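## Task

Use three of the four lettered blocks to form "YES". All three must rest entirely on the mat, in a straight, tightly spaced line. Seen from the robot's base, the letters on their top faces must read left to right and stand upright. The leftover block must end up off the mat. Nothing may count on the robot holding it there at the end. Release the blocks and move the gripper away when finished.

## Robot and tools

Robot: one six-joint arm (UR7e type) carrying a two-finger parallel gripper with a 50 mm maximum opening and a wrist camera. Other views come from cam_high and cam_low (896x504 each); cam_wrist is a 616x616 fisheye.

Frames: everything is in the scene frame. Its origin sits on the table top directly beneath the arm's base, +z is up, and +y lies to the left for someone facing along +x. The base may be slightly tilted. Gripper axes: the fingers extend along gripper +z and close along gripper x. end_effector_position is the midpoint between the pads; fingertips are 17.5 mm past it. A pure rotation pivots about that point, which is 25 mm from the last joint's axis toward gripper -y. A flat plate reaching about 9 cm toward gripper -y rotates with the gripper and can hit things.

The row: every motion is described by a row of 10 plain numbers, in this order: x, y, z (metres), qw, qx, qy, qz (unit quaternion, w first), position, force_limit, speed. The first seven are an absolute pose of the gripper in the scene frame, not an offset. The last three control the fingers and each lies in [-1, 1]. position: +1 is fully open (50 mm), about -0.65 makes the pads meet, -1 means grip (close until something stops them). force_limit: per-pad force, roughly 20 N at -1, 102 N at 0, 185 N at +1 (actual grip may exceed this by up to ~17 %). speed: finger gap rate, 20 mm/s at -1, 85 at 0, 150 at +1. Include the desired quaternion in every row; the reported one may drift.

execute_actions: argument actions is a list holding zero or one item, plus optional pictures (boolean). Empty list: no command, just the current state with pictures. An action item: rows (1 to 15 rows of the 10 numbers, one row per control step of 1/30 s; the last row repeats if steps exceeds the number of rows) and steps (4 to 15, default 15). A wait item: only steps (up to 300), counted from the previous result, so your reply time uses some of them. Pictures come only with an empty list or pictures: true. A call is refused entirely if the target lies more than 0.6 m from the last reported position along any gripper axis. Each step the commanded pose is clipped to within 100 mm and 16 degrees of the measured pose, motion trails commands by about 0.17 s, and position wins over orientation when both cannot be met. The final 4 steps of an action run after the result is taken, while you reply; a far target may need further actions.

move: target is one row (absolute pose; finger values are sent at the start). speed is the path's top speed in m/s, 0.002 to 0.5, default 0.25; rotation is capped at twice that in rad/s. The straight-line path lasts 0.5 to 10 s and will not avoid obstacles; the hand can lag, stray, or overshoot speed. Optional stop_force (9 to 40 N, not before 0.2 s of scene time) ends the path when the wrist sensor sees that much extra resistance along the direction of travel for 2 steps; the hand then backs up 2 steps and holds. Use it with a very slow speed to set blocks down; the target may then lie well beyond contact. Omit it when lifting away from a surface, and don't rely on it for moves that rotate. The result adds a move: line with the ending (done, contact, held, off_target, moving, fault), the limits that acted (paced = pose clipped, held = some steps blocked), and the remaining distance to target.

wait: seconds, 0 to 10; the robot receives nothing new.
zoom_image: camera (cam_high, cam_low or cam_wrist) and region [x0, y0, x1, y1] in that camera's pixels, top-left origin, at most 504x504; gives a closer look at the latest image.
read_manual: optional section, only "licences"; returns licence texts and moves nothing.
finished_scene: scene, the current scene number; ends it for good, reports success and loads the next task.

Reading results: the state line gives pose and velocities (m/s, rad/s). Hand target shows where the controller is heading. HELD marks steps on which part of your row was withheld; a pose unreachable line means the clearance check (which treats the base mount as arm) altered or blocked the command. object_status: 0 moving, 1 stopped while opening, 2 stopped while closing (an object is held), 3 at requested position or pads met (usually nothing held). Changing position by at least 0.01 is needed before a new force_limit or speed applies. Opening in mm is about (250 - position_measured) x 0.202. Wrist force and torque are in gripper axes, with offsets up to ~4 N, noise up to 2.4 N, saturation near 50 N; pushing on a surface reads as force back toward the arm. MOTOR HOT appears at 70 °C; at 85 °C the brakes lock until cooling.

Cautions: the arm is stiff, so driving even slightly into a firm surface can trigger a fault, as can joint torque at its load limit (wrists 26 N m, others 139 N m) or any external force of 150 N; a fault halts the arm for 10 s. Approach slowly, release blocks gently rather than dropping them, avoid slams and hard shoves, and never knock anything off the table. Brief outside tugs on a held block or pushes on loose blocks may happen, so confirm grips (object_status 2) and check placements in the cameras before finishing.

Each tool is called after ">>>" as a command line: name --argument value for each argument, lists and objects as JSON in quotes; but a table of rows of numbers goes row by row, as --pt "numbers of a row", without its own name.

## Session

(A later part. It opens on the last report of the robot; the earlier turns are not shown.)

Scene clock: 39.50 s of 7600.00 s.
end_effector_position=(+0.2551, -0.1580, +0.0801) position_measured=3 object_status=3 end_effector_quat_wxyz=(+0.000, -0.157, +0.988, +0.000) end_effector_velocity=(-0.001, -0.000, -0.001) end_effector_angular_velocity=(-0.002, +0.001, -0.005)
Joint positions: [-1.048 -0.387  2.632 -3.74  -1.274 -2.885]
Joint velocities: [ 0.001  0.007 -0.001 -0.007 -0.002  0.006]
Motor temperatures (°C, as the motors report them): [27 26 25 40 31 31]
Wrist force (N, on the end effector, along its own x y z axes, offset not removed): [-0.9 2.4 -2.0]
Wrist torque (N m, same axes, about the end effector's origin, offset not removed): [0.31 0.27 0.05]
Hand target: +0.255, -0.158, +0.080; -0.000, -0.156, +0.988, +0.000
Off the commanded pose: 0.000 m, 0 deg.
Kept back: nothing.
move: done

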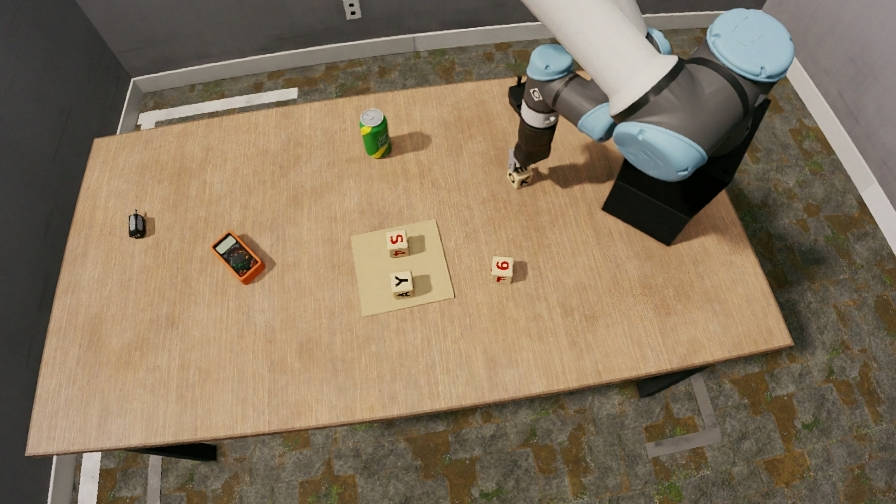

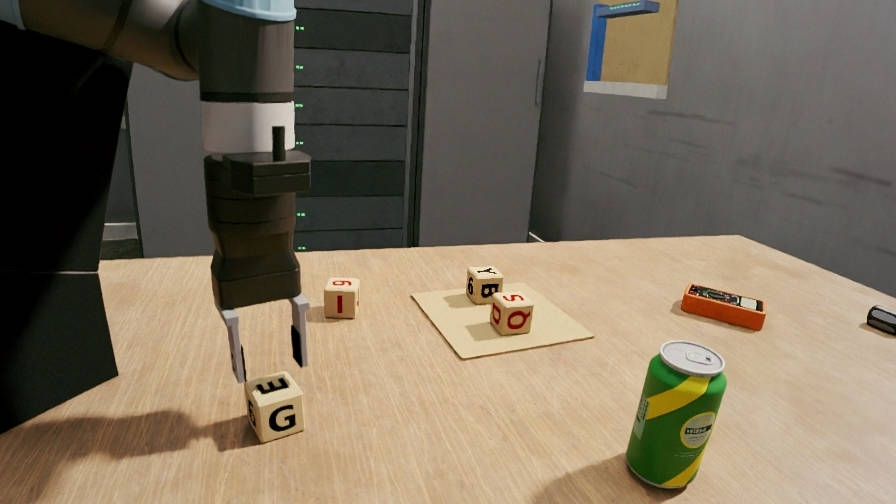

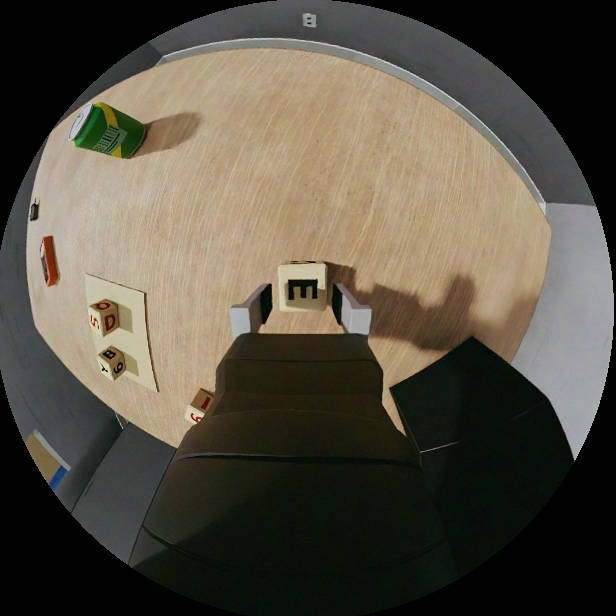

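>>> move --target '[0.255,-0.158,0.028,0,0.1564,-0.9877,0,1,-0.5,0.5]' --speed 0.08

>>> move --target '[0.255,-0.158,0.028,0,0.1564,-0.9877,0,-1,-0.5,0.5]'

>>> move --target '[0.265,-0.158,0.10,0,0.1564,-0.9877,0,-1,-0.5,0.5]' --speed 0.2

>>> move --target '[0.565,0.035,0.085,0,1,0,0,-1,-0.5,0.5]' --speed 0.45

>>> zoom_image --camera "cam_wrist" --region '[180,130,440,350]'

Scene clock: 40.83 s of 7600.00 s.
end_effector_position=(+0.2550, -0.1580, +0.0281) position_measured=3 object_status=3 end_effector_quat_wxyz=(-0.000, -0.156, +0.988, -0.000) end_effector_velocity=(+0.000, -0.000, -0.001) end_effector_angular_velocity=(-0.001, -0.000, +0.001)
Joint positions: [-0.987 -0.226  2.525 -3.812 -1.271 -2.821]
Joint velocities: [ 0.002  0.003 -0.002 -0.002 -0.     0.001]
Motor temperatures (°C, as the motors report them): [27 26 25 40 31 31]
Wrist force (N, on the end effector, along its own x y z axes, offset not removed): [-1.2 -0.3 -2.5]
Wrist torque (N m, same axes, about the end effector's origin, offset not removed): [-0.37 0.37 0.10]
Hand target: +0.255, -0.158, +0.028; -0.000, -0.156, +0.988, -0.000
Off the commanded pose: 0.000 m, 0 deg.
Kept back: nothing.
move: done

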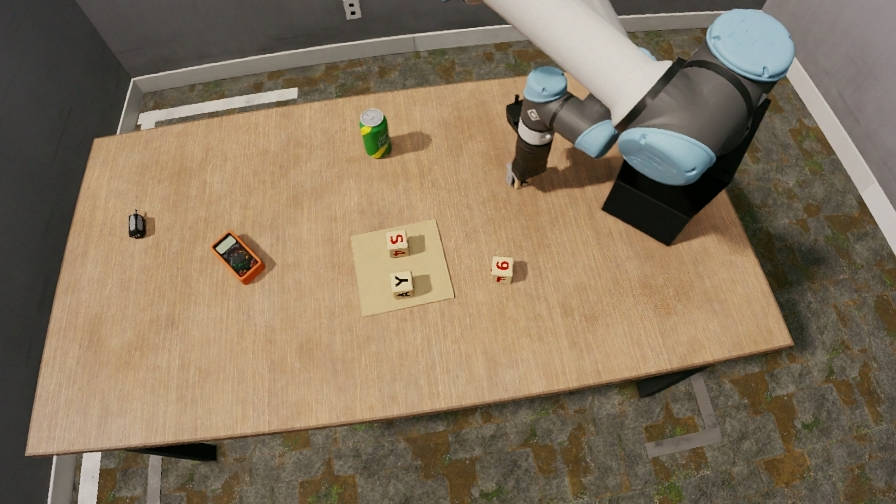

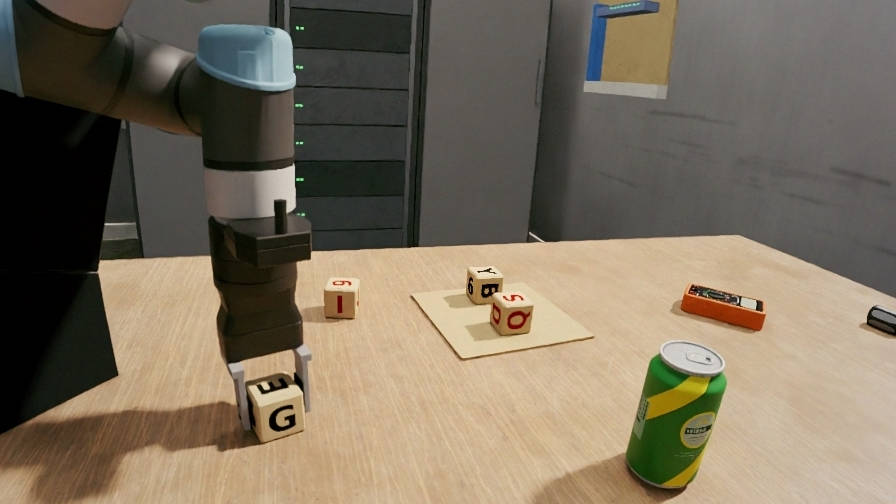

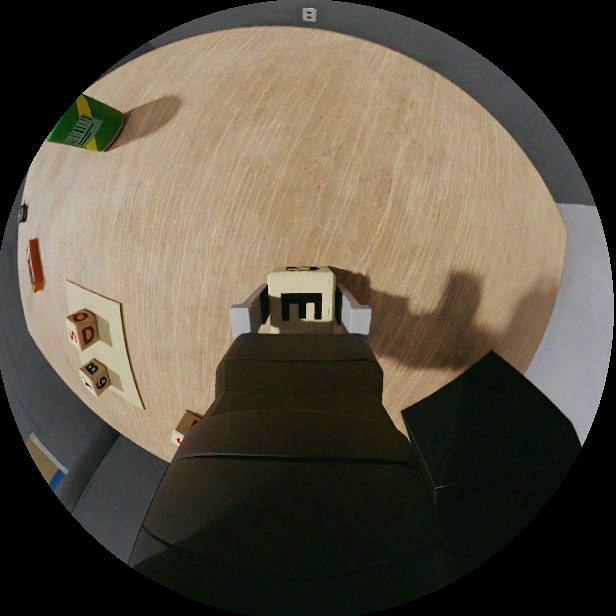

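Scene clock: 41.53 s of 7600.00 s.
end_effector_position=(+0.2550, -0.1580, +0.0280) position_measured=33 object_status=2 end_effector_quat_wxyz=(+0.000, -0.156, +0.988, -0.000) end_effector_velocity=(-0.001, -0.001, -0.000) end_effector_angular_velocity=(-0.002, +0.002, +0.000)
Joint positions: [-0.986 -0.226  2.525 -3.812 -1.271 -2.821]
Joint velocities: [-0.     0.    -0.    -0.    -0.003 -0.   ]
Motor temperatures (°C, as the motors report them): [27 26 25 40 31 31]
Wrist force (N, on the end effector, along its own x y z axes, offset not removed): [-1.0 4.6 -13.1]
Wrist torque (N m, same axes, about the end effector's origin, offset not removed): [0.40 0.49 0.19]
Hand target: +0.255, -0.158, +0.028; -0.000, -0.156, +0.988, -0.000
Off the commanded pose: 0.000 m, 0 deg.
Kept back: nothing.
move: done

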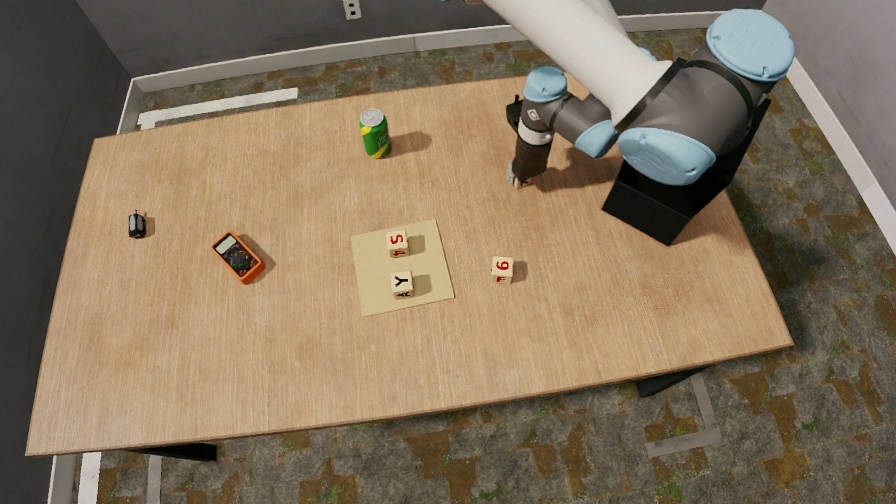

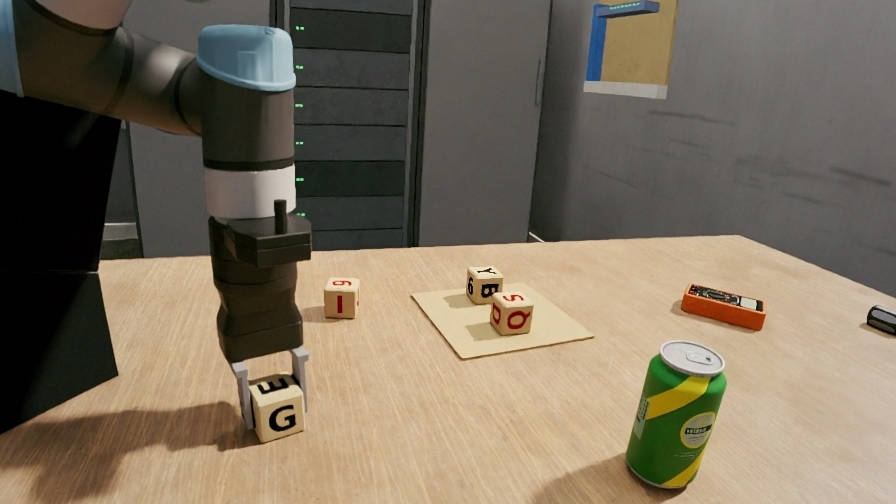

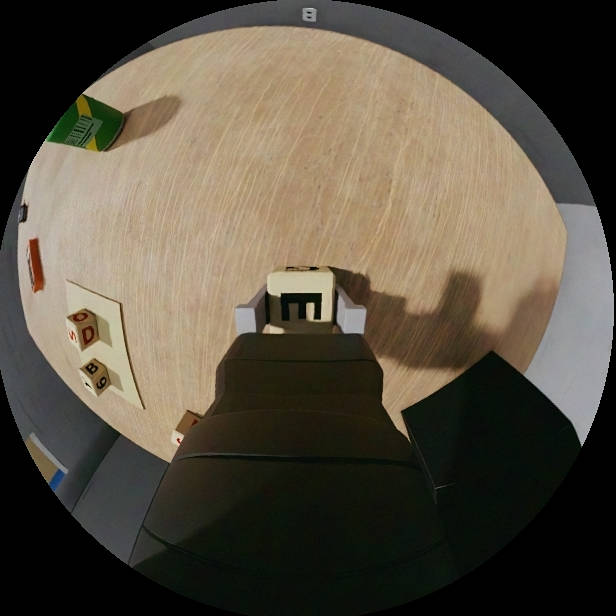

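Scene clock: 42.47 s of 7600.00 s.
end_effector_position=(+0.2649, -0.1579, +0.0999) position_measured=33 object_status=2 end_effector_quat_wxyz=(+0.000, -0.156, +0.988, -0.000) end_effector_velocity=(+0.000, -0.000, +0.001) end_effector_angular_velocity=(+0.001, +0.002, +0.000)
Joint positions: [-1.039 -0.491  2.652 -3.658 -1.274 -2.876]
Joint velocities: [-0.001 -0.008  0.001  0.009 -0.001 -0.001]
Motor temperatures (°C, as the motors report them): [27 26 25 40 31 31]
Wrist force (N, on the end effector, along its own x y z axes, offset not removed): [-0.7 1.2 0.9]
Wrist torque (N m, same axes, about the end effector's origin, offset not removed): [-0.06 0.19 0.20]
Hand target: +0.265, -0.158, +0.100; +0.000, -0.156, +0.988, +0.000
Off the commanded pose: 0.000 m, 0 deg.
Kept back: nothing.
move: done

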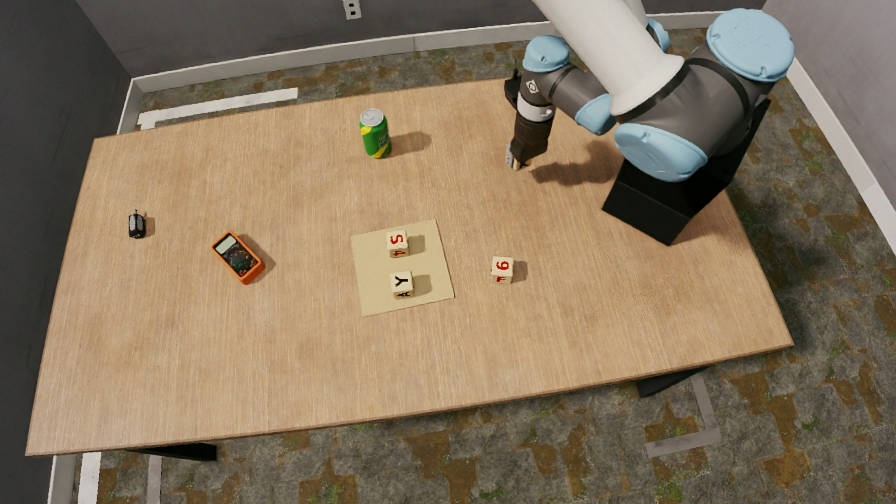

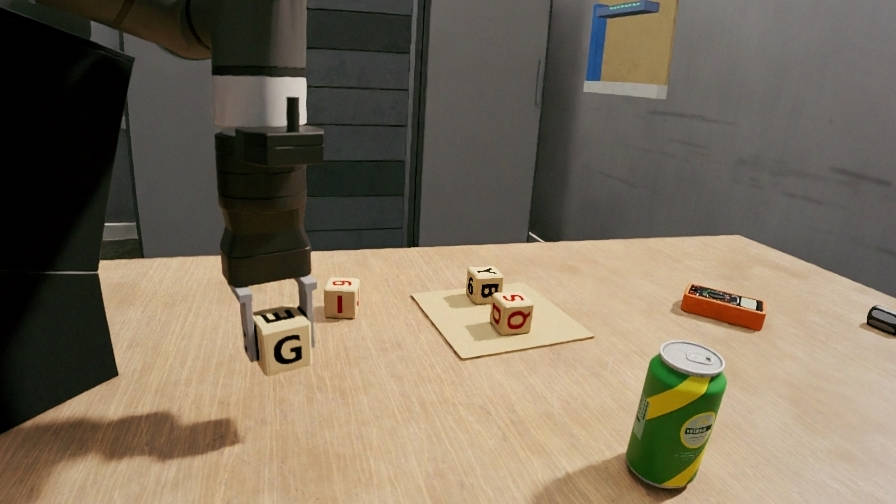

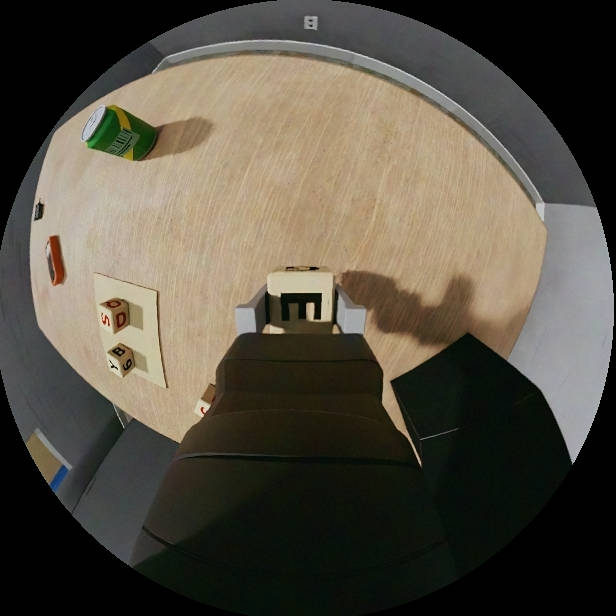

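Scene clock: 46.17 s of 7600.00 s.
end_effector_position=(+0.5645, +0.0351, +0.0849) position_measured=33 object_status=2 end_effector_quat_wxyz=(+0.000, +1.000, -0.000, +0.000) end_effector_velocity=(+0.001, +0.000, -0.000) end_effector_angular_velocity=(+0.001, +0.000, +0.006)
Joint positions: [-0.304 -0.783  1.995 -2.933 -1.304 -4.937]
Joint velocities: [ 0.001  0.001 -0.004  0.003  0.    -0.005]
Motor temperatures (°C, as the motors report them): [27 26 25 40 31 31]
Wrist force (N, on the end effector, along its own x y z axes, offset not removed): [-0.2 2.9 -0.9]
Wrist torque (N m, same axes, about the end effector's origin, offset not removed): [0.34 0.11 0.07]
Hand target: +0.565, +0.035, +0.085; +0.000, +1.000, +0.000, +0.000
Off the commanded pose: 0.000 m, 0 deg.
Kept back: nothing.
move: done

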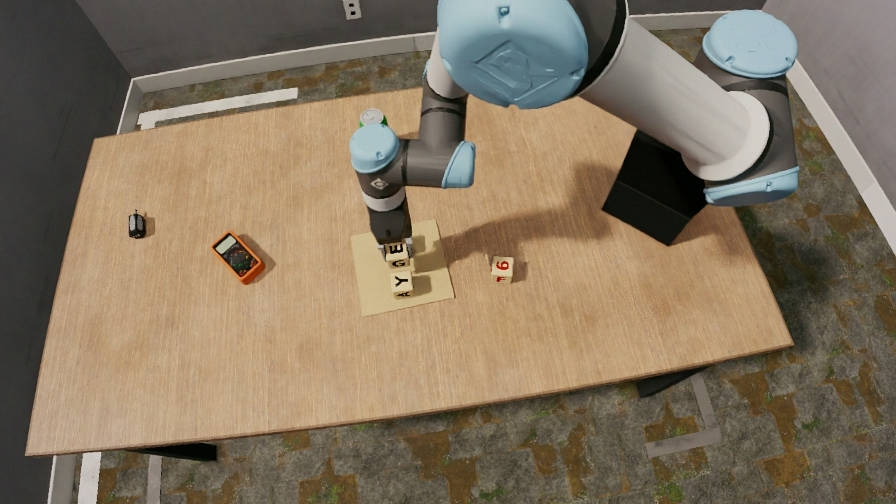

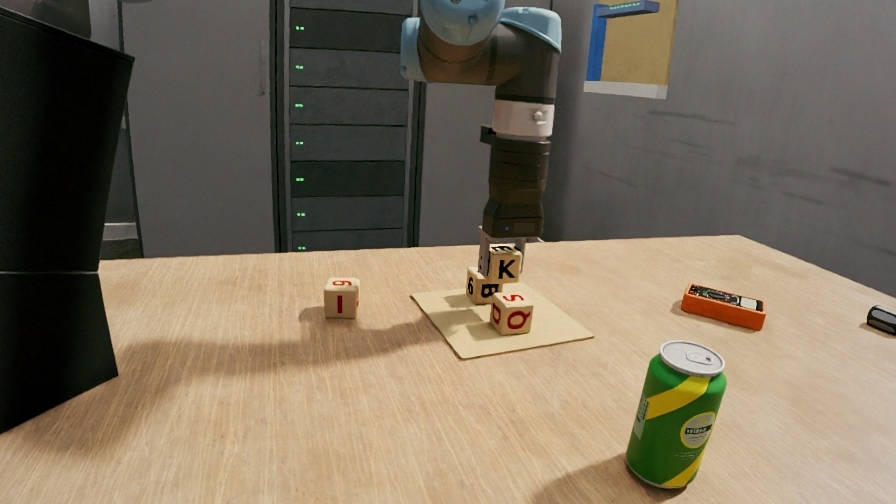

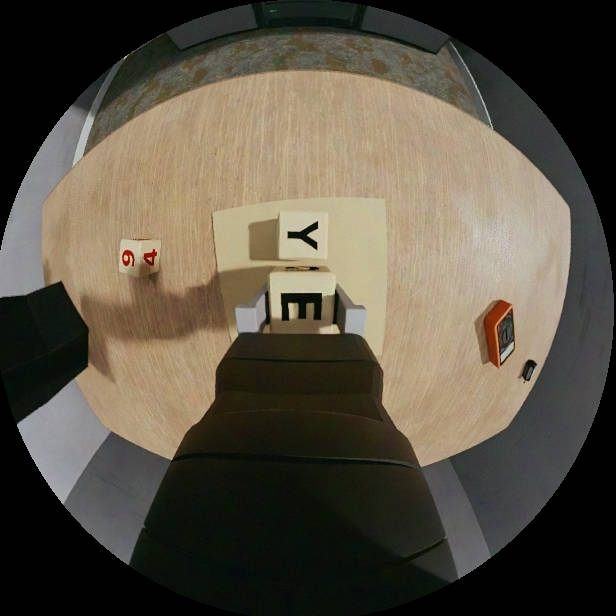

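Region (180, 130, 440, 350) of cam_wrist's 616x616 image, scaled by 1.938, with more detail than that image has; it fills the top 426 rows of this view, and the rest is white.

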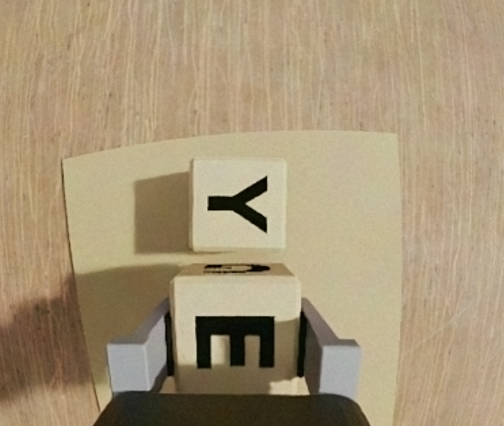

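>>> move --target '[0.565,0.035,0.036,0,1,0,0,-1,-0.5,0.5]' --speed 0.05 --stop_force 10

>>> move --target '[0.565,0.035,0.024,0,1,0,0,-1,-0.5,0.5]' --speed 0.005 --stop_force 9

Scene clock: 47.73 s of 7600.00 s.
end_effector_position=(+0.5650, +0.0350, +0.0361) position_measured=33 object_status=2 end_effector_quat_wxyz=(+0.000, +1.000, +0.000, +0.000) end_effector_velocity=(+0.001, -0.000, -0.001) end_effector_angular_velocity=(-0.000, -0.002, +0.001)
Joint positions: [-0.281 -0.661  1.936 -3.002 -1.307 -4.914]
Joint velocities: [ 0.     0.002 -0.002 -0.003  0.     0.   ]
Motor temperatures (°C, as the motors report them): [27 26 25 40 31 31]
Wrist force (N, on the end effector, along its own x y z axes, offset not removed): [-1.4 1.8 -2.8]
Wrist torque (N m, same axes, about the end effector's origin, offset not removed): [0.01 0.51 0.13]
Hand target: +0.565, +0.035, +0.036; +0.000, +1.000, +0.000, +0.000
Off the commanded pose: 0.000 m, 0 deg.
Kept back: nothing.
move: done

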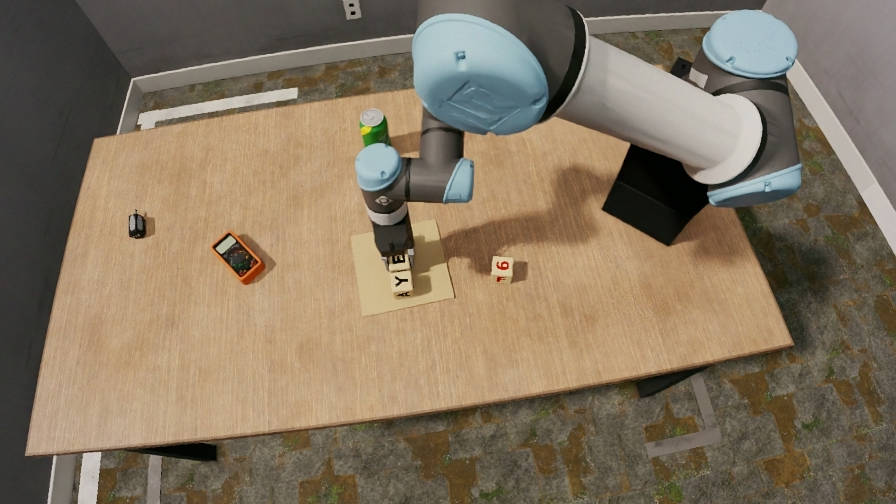

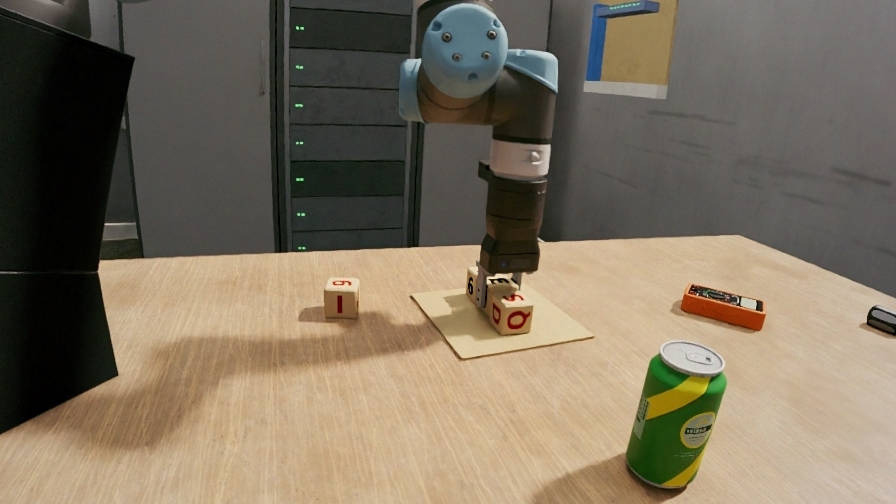

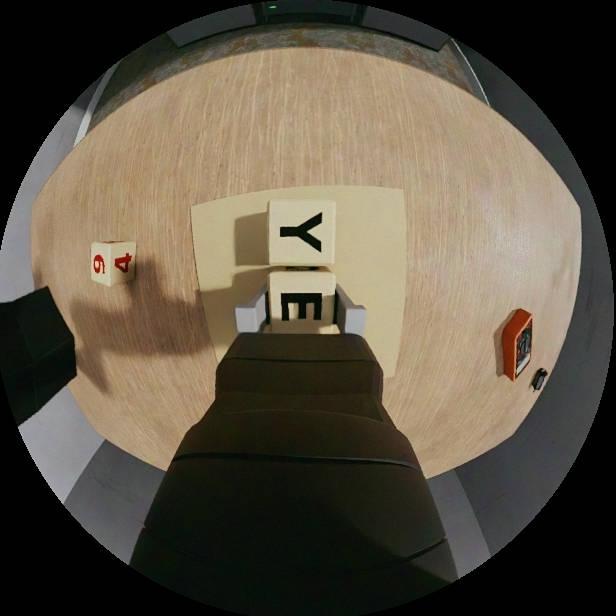

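Scene clock: 48.90 s of 7600.00 s.
end_effector_position=(+0.5652, +0.0350, +0.0321) position_measured=33 object_status=2 end_effector_quat_wxyz=(+0.000, +1.000, +0.000, +0.000) end_effector_velocity=(-0.000, +0.000, +0.001) end_effector_angular_velocity=(+0.000, +0.000, -0.001)
Joint positions: [-0.279 -0.65   1.93  -3.008 -1.308 -4.912]
Joint velocities: [ 0.    -0.003  0.002  0.001  0.     0.   ]
Motor temperatures (°C, as the motors report them): [27 26 25 40 31 31]
Wrist force (N, on the end effector, along its own x y z axes, offset not removed): [-11.0 1.0 -30.2]
Wrist torque (N m, same axes, about the end effector's origin, offset not removed): [-0.13 0.26 0.10]
Hand target: +0.565, +0.035, +0.032; +0.000, +1.000, +0.000, +0.000
Off the commanded pose: 0.008 m, 0 deg.
Kept back: nothing.
move: contact

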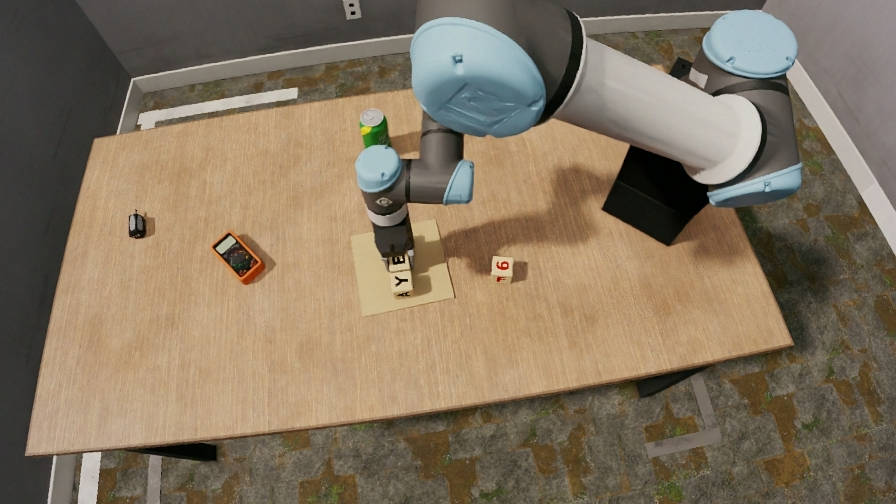

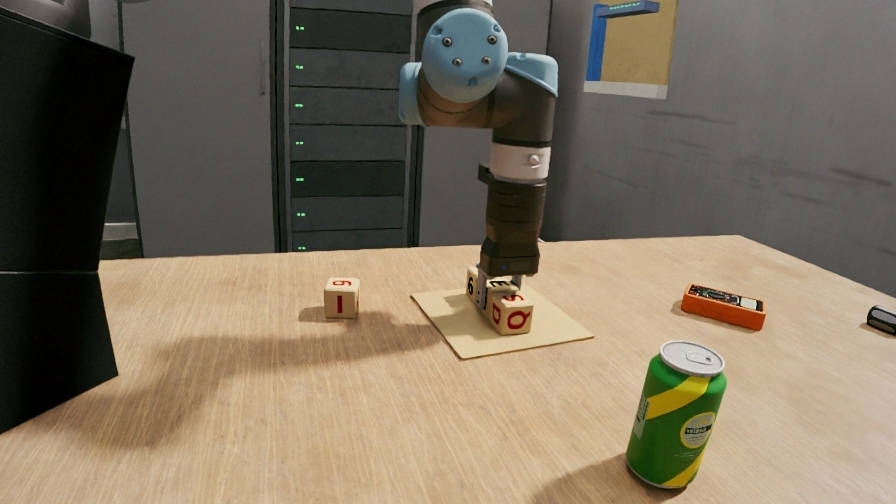

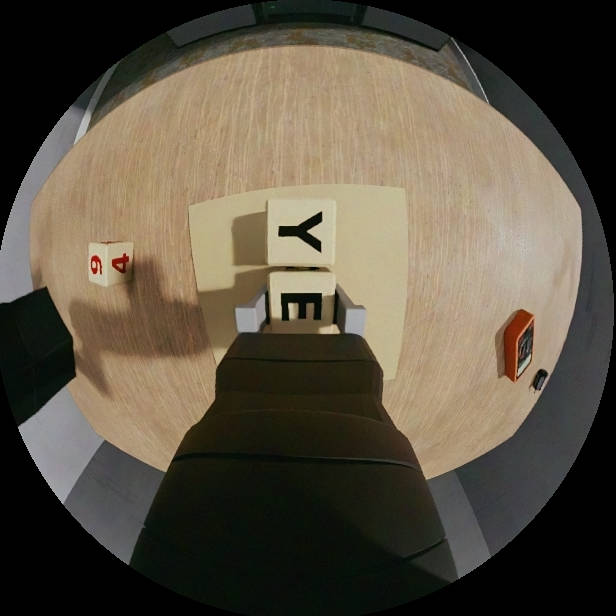

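>>> move --target '[0.565,0.035,0.033,0,1,0,0,1,-0.5,0.5]'

>>> move --target '[0.565,0.075,0.2,0,1,0,0,1,-0.5,0.5]'

Scene clock: 49.83 s of 7600.00 s.
end_effector_position=(+0.5650, +0.0350, +0.0330) position_measured=3 object_status=3 end_effector_quat_wxyz=(+0.000, +1.000, +0.000, -0.000) end_effector_velocity=(+0.000, -0.000, -0.000) end_effector_angular_velocity=(+0.000, -0.000, -0.001)
Joint positions: [-0.28  -0.653  1.932 -3.006 -1.307 -4.912]
Joint velocities: [-0.  0. -0. -0.  0.  0.]
Motor temperatures (°C, as the motors report them): [27 26 25 40 31 31]
Wrist force (N, on the end effector, along its own x y z axes, offset not removed): [-1.8 0.1 -1.5]
Wrist torque (N m, same axes, about the end effector's origin, offset not removed): [-0.16 0.34 0.13]
Hand target: +0.565, +0.035, +0.033; -0.000, +1.000, +0.000, -0.000
Off the commanded pose: 0.000 m, 0 deg.
Kept back: nothing.
move: done

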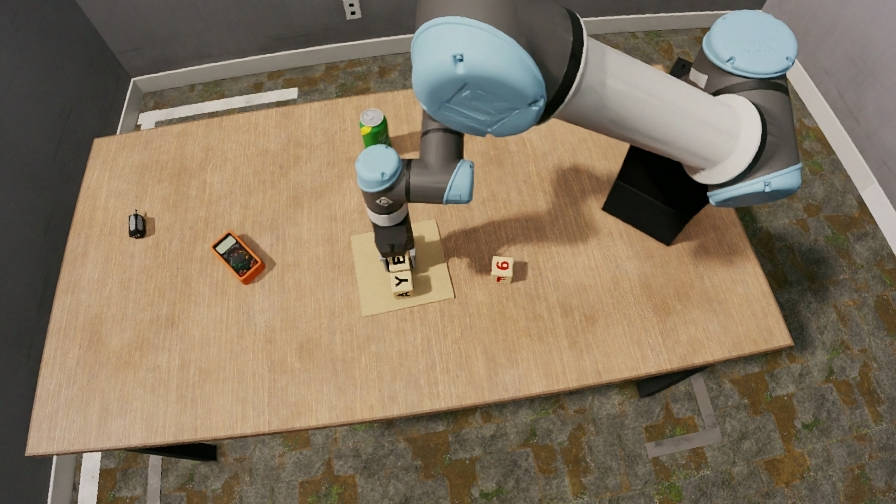

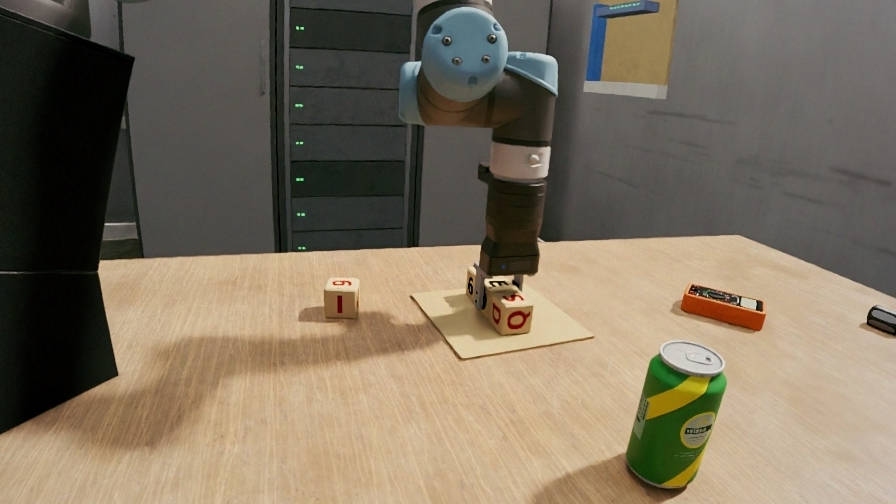

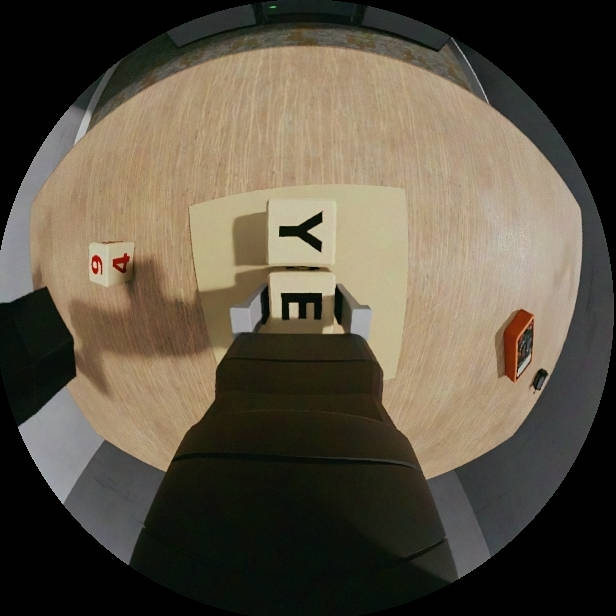

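Scene clock: 51.07 s of 7600.00 s.
end_effector_position=(+0.5649, +0.0749, +0.1998) position_measured=3 object_status=3 end_effector_quat_wxyz=(-0.000, +1.000, -0.000, -0.000) end_effector_velocity=(-0.001, +0.000, +0.001) end_effector_angular_velocity=(+0.000, +0.002, -0.000)
Joint positions: [-0.291 -1.09   2.072 -2.706 -1.306 -4.924]
Joint velocities: [-0.    -0.003  0.001  0.005 -0.    -0.001]
Motor temperatures (°C, as the motors report them): [27 26 25 40 31 31]
Wrist force (N, on the end effector, along its own x y z axes, offset not removed): [-1.3 4.2 -1.6]
Wrist torque (N m, same axes, about the end effector's origin, offset not removed): [0.57 0.42 0.13]
Hand target: +0.565, +0.075, +0.200; -0.000, +1.000, -0.000, -0.000
Off the commanded pose: 0.000 m, 0 deg.
Kept back: nothing.
move: done

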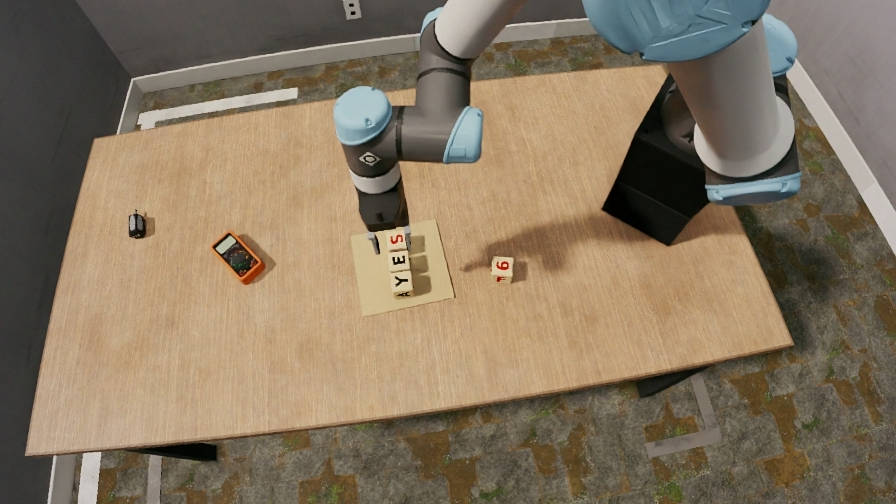

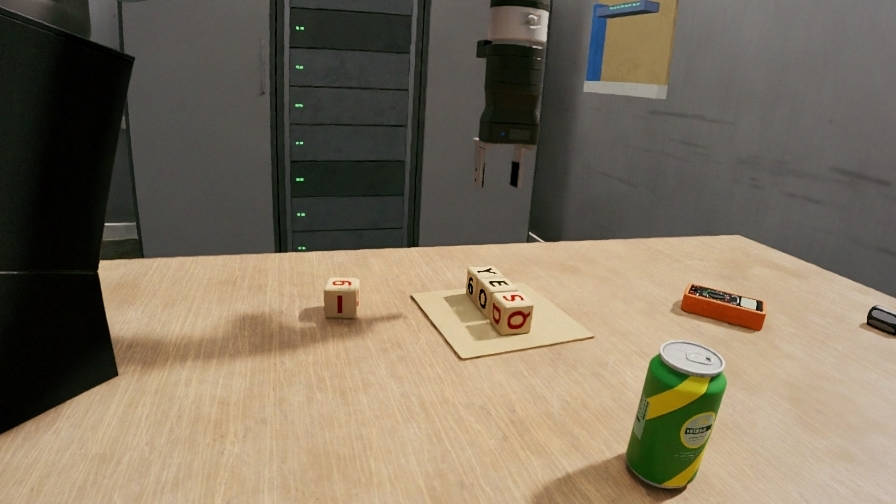

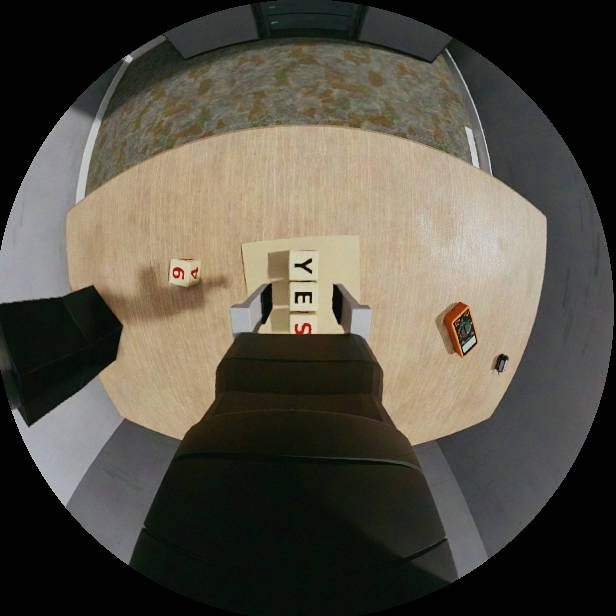

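>>> finished_scene --scene 1

The scene is finished: the task was done.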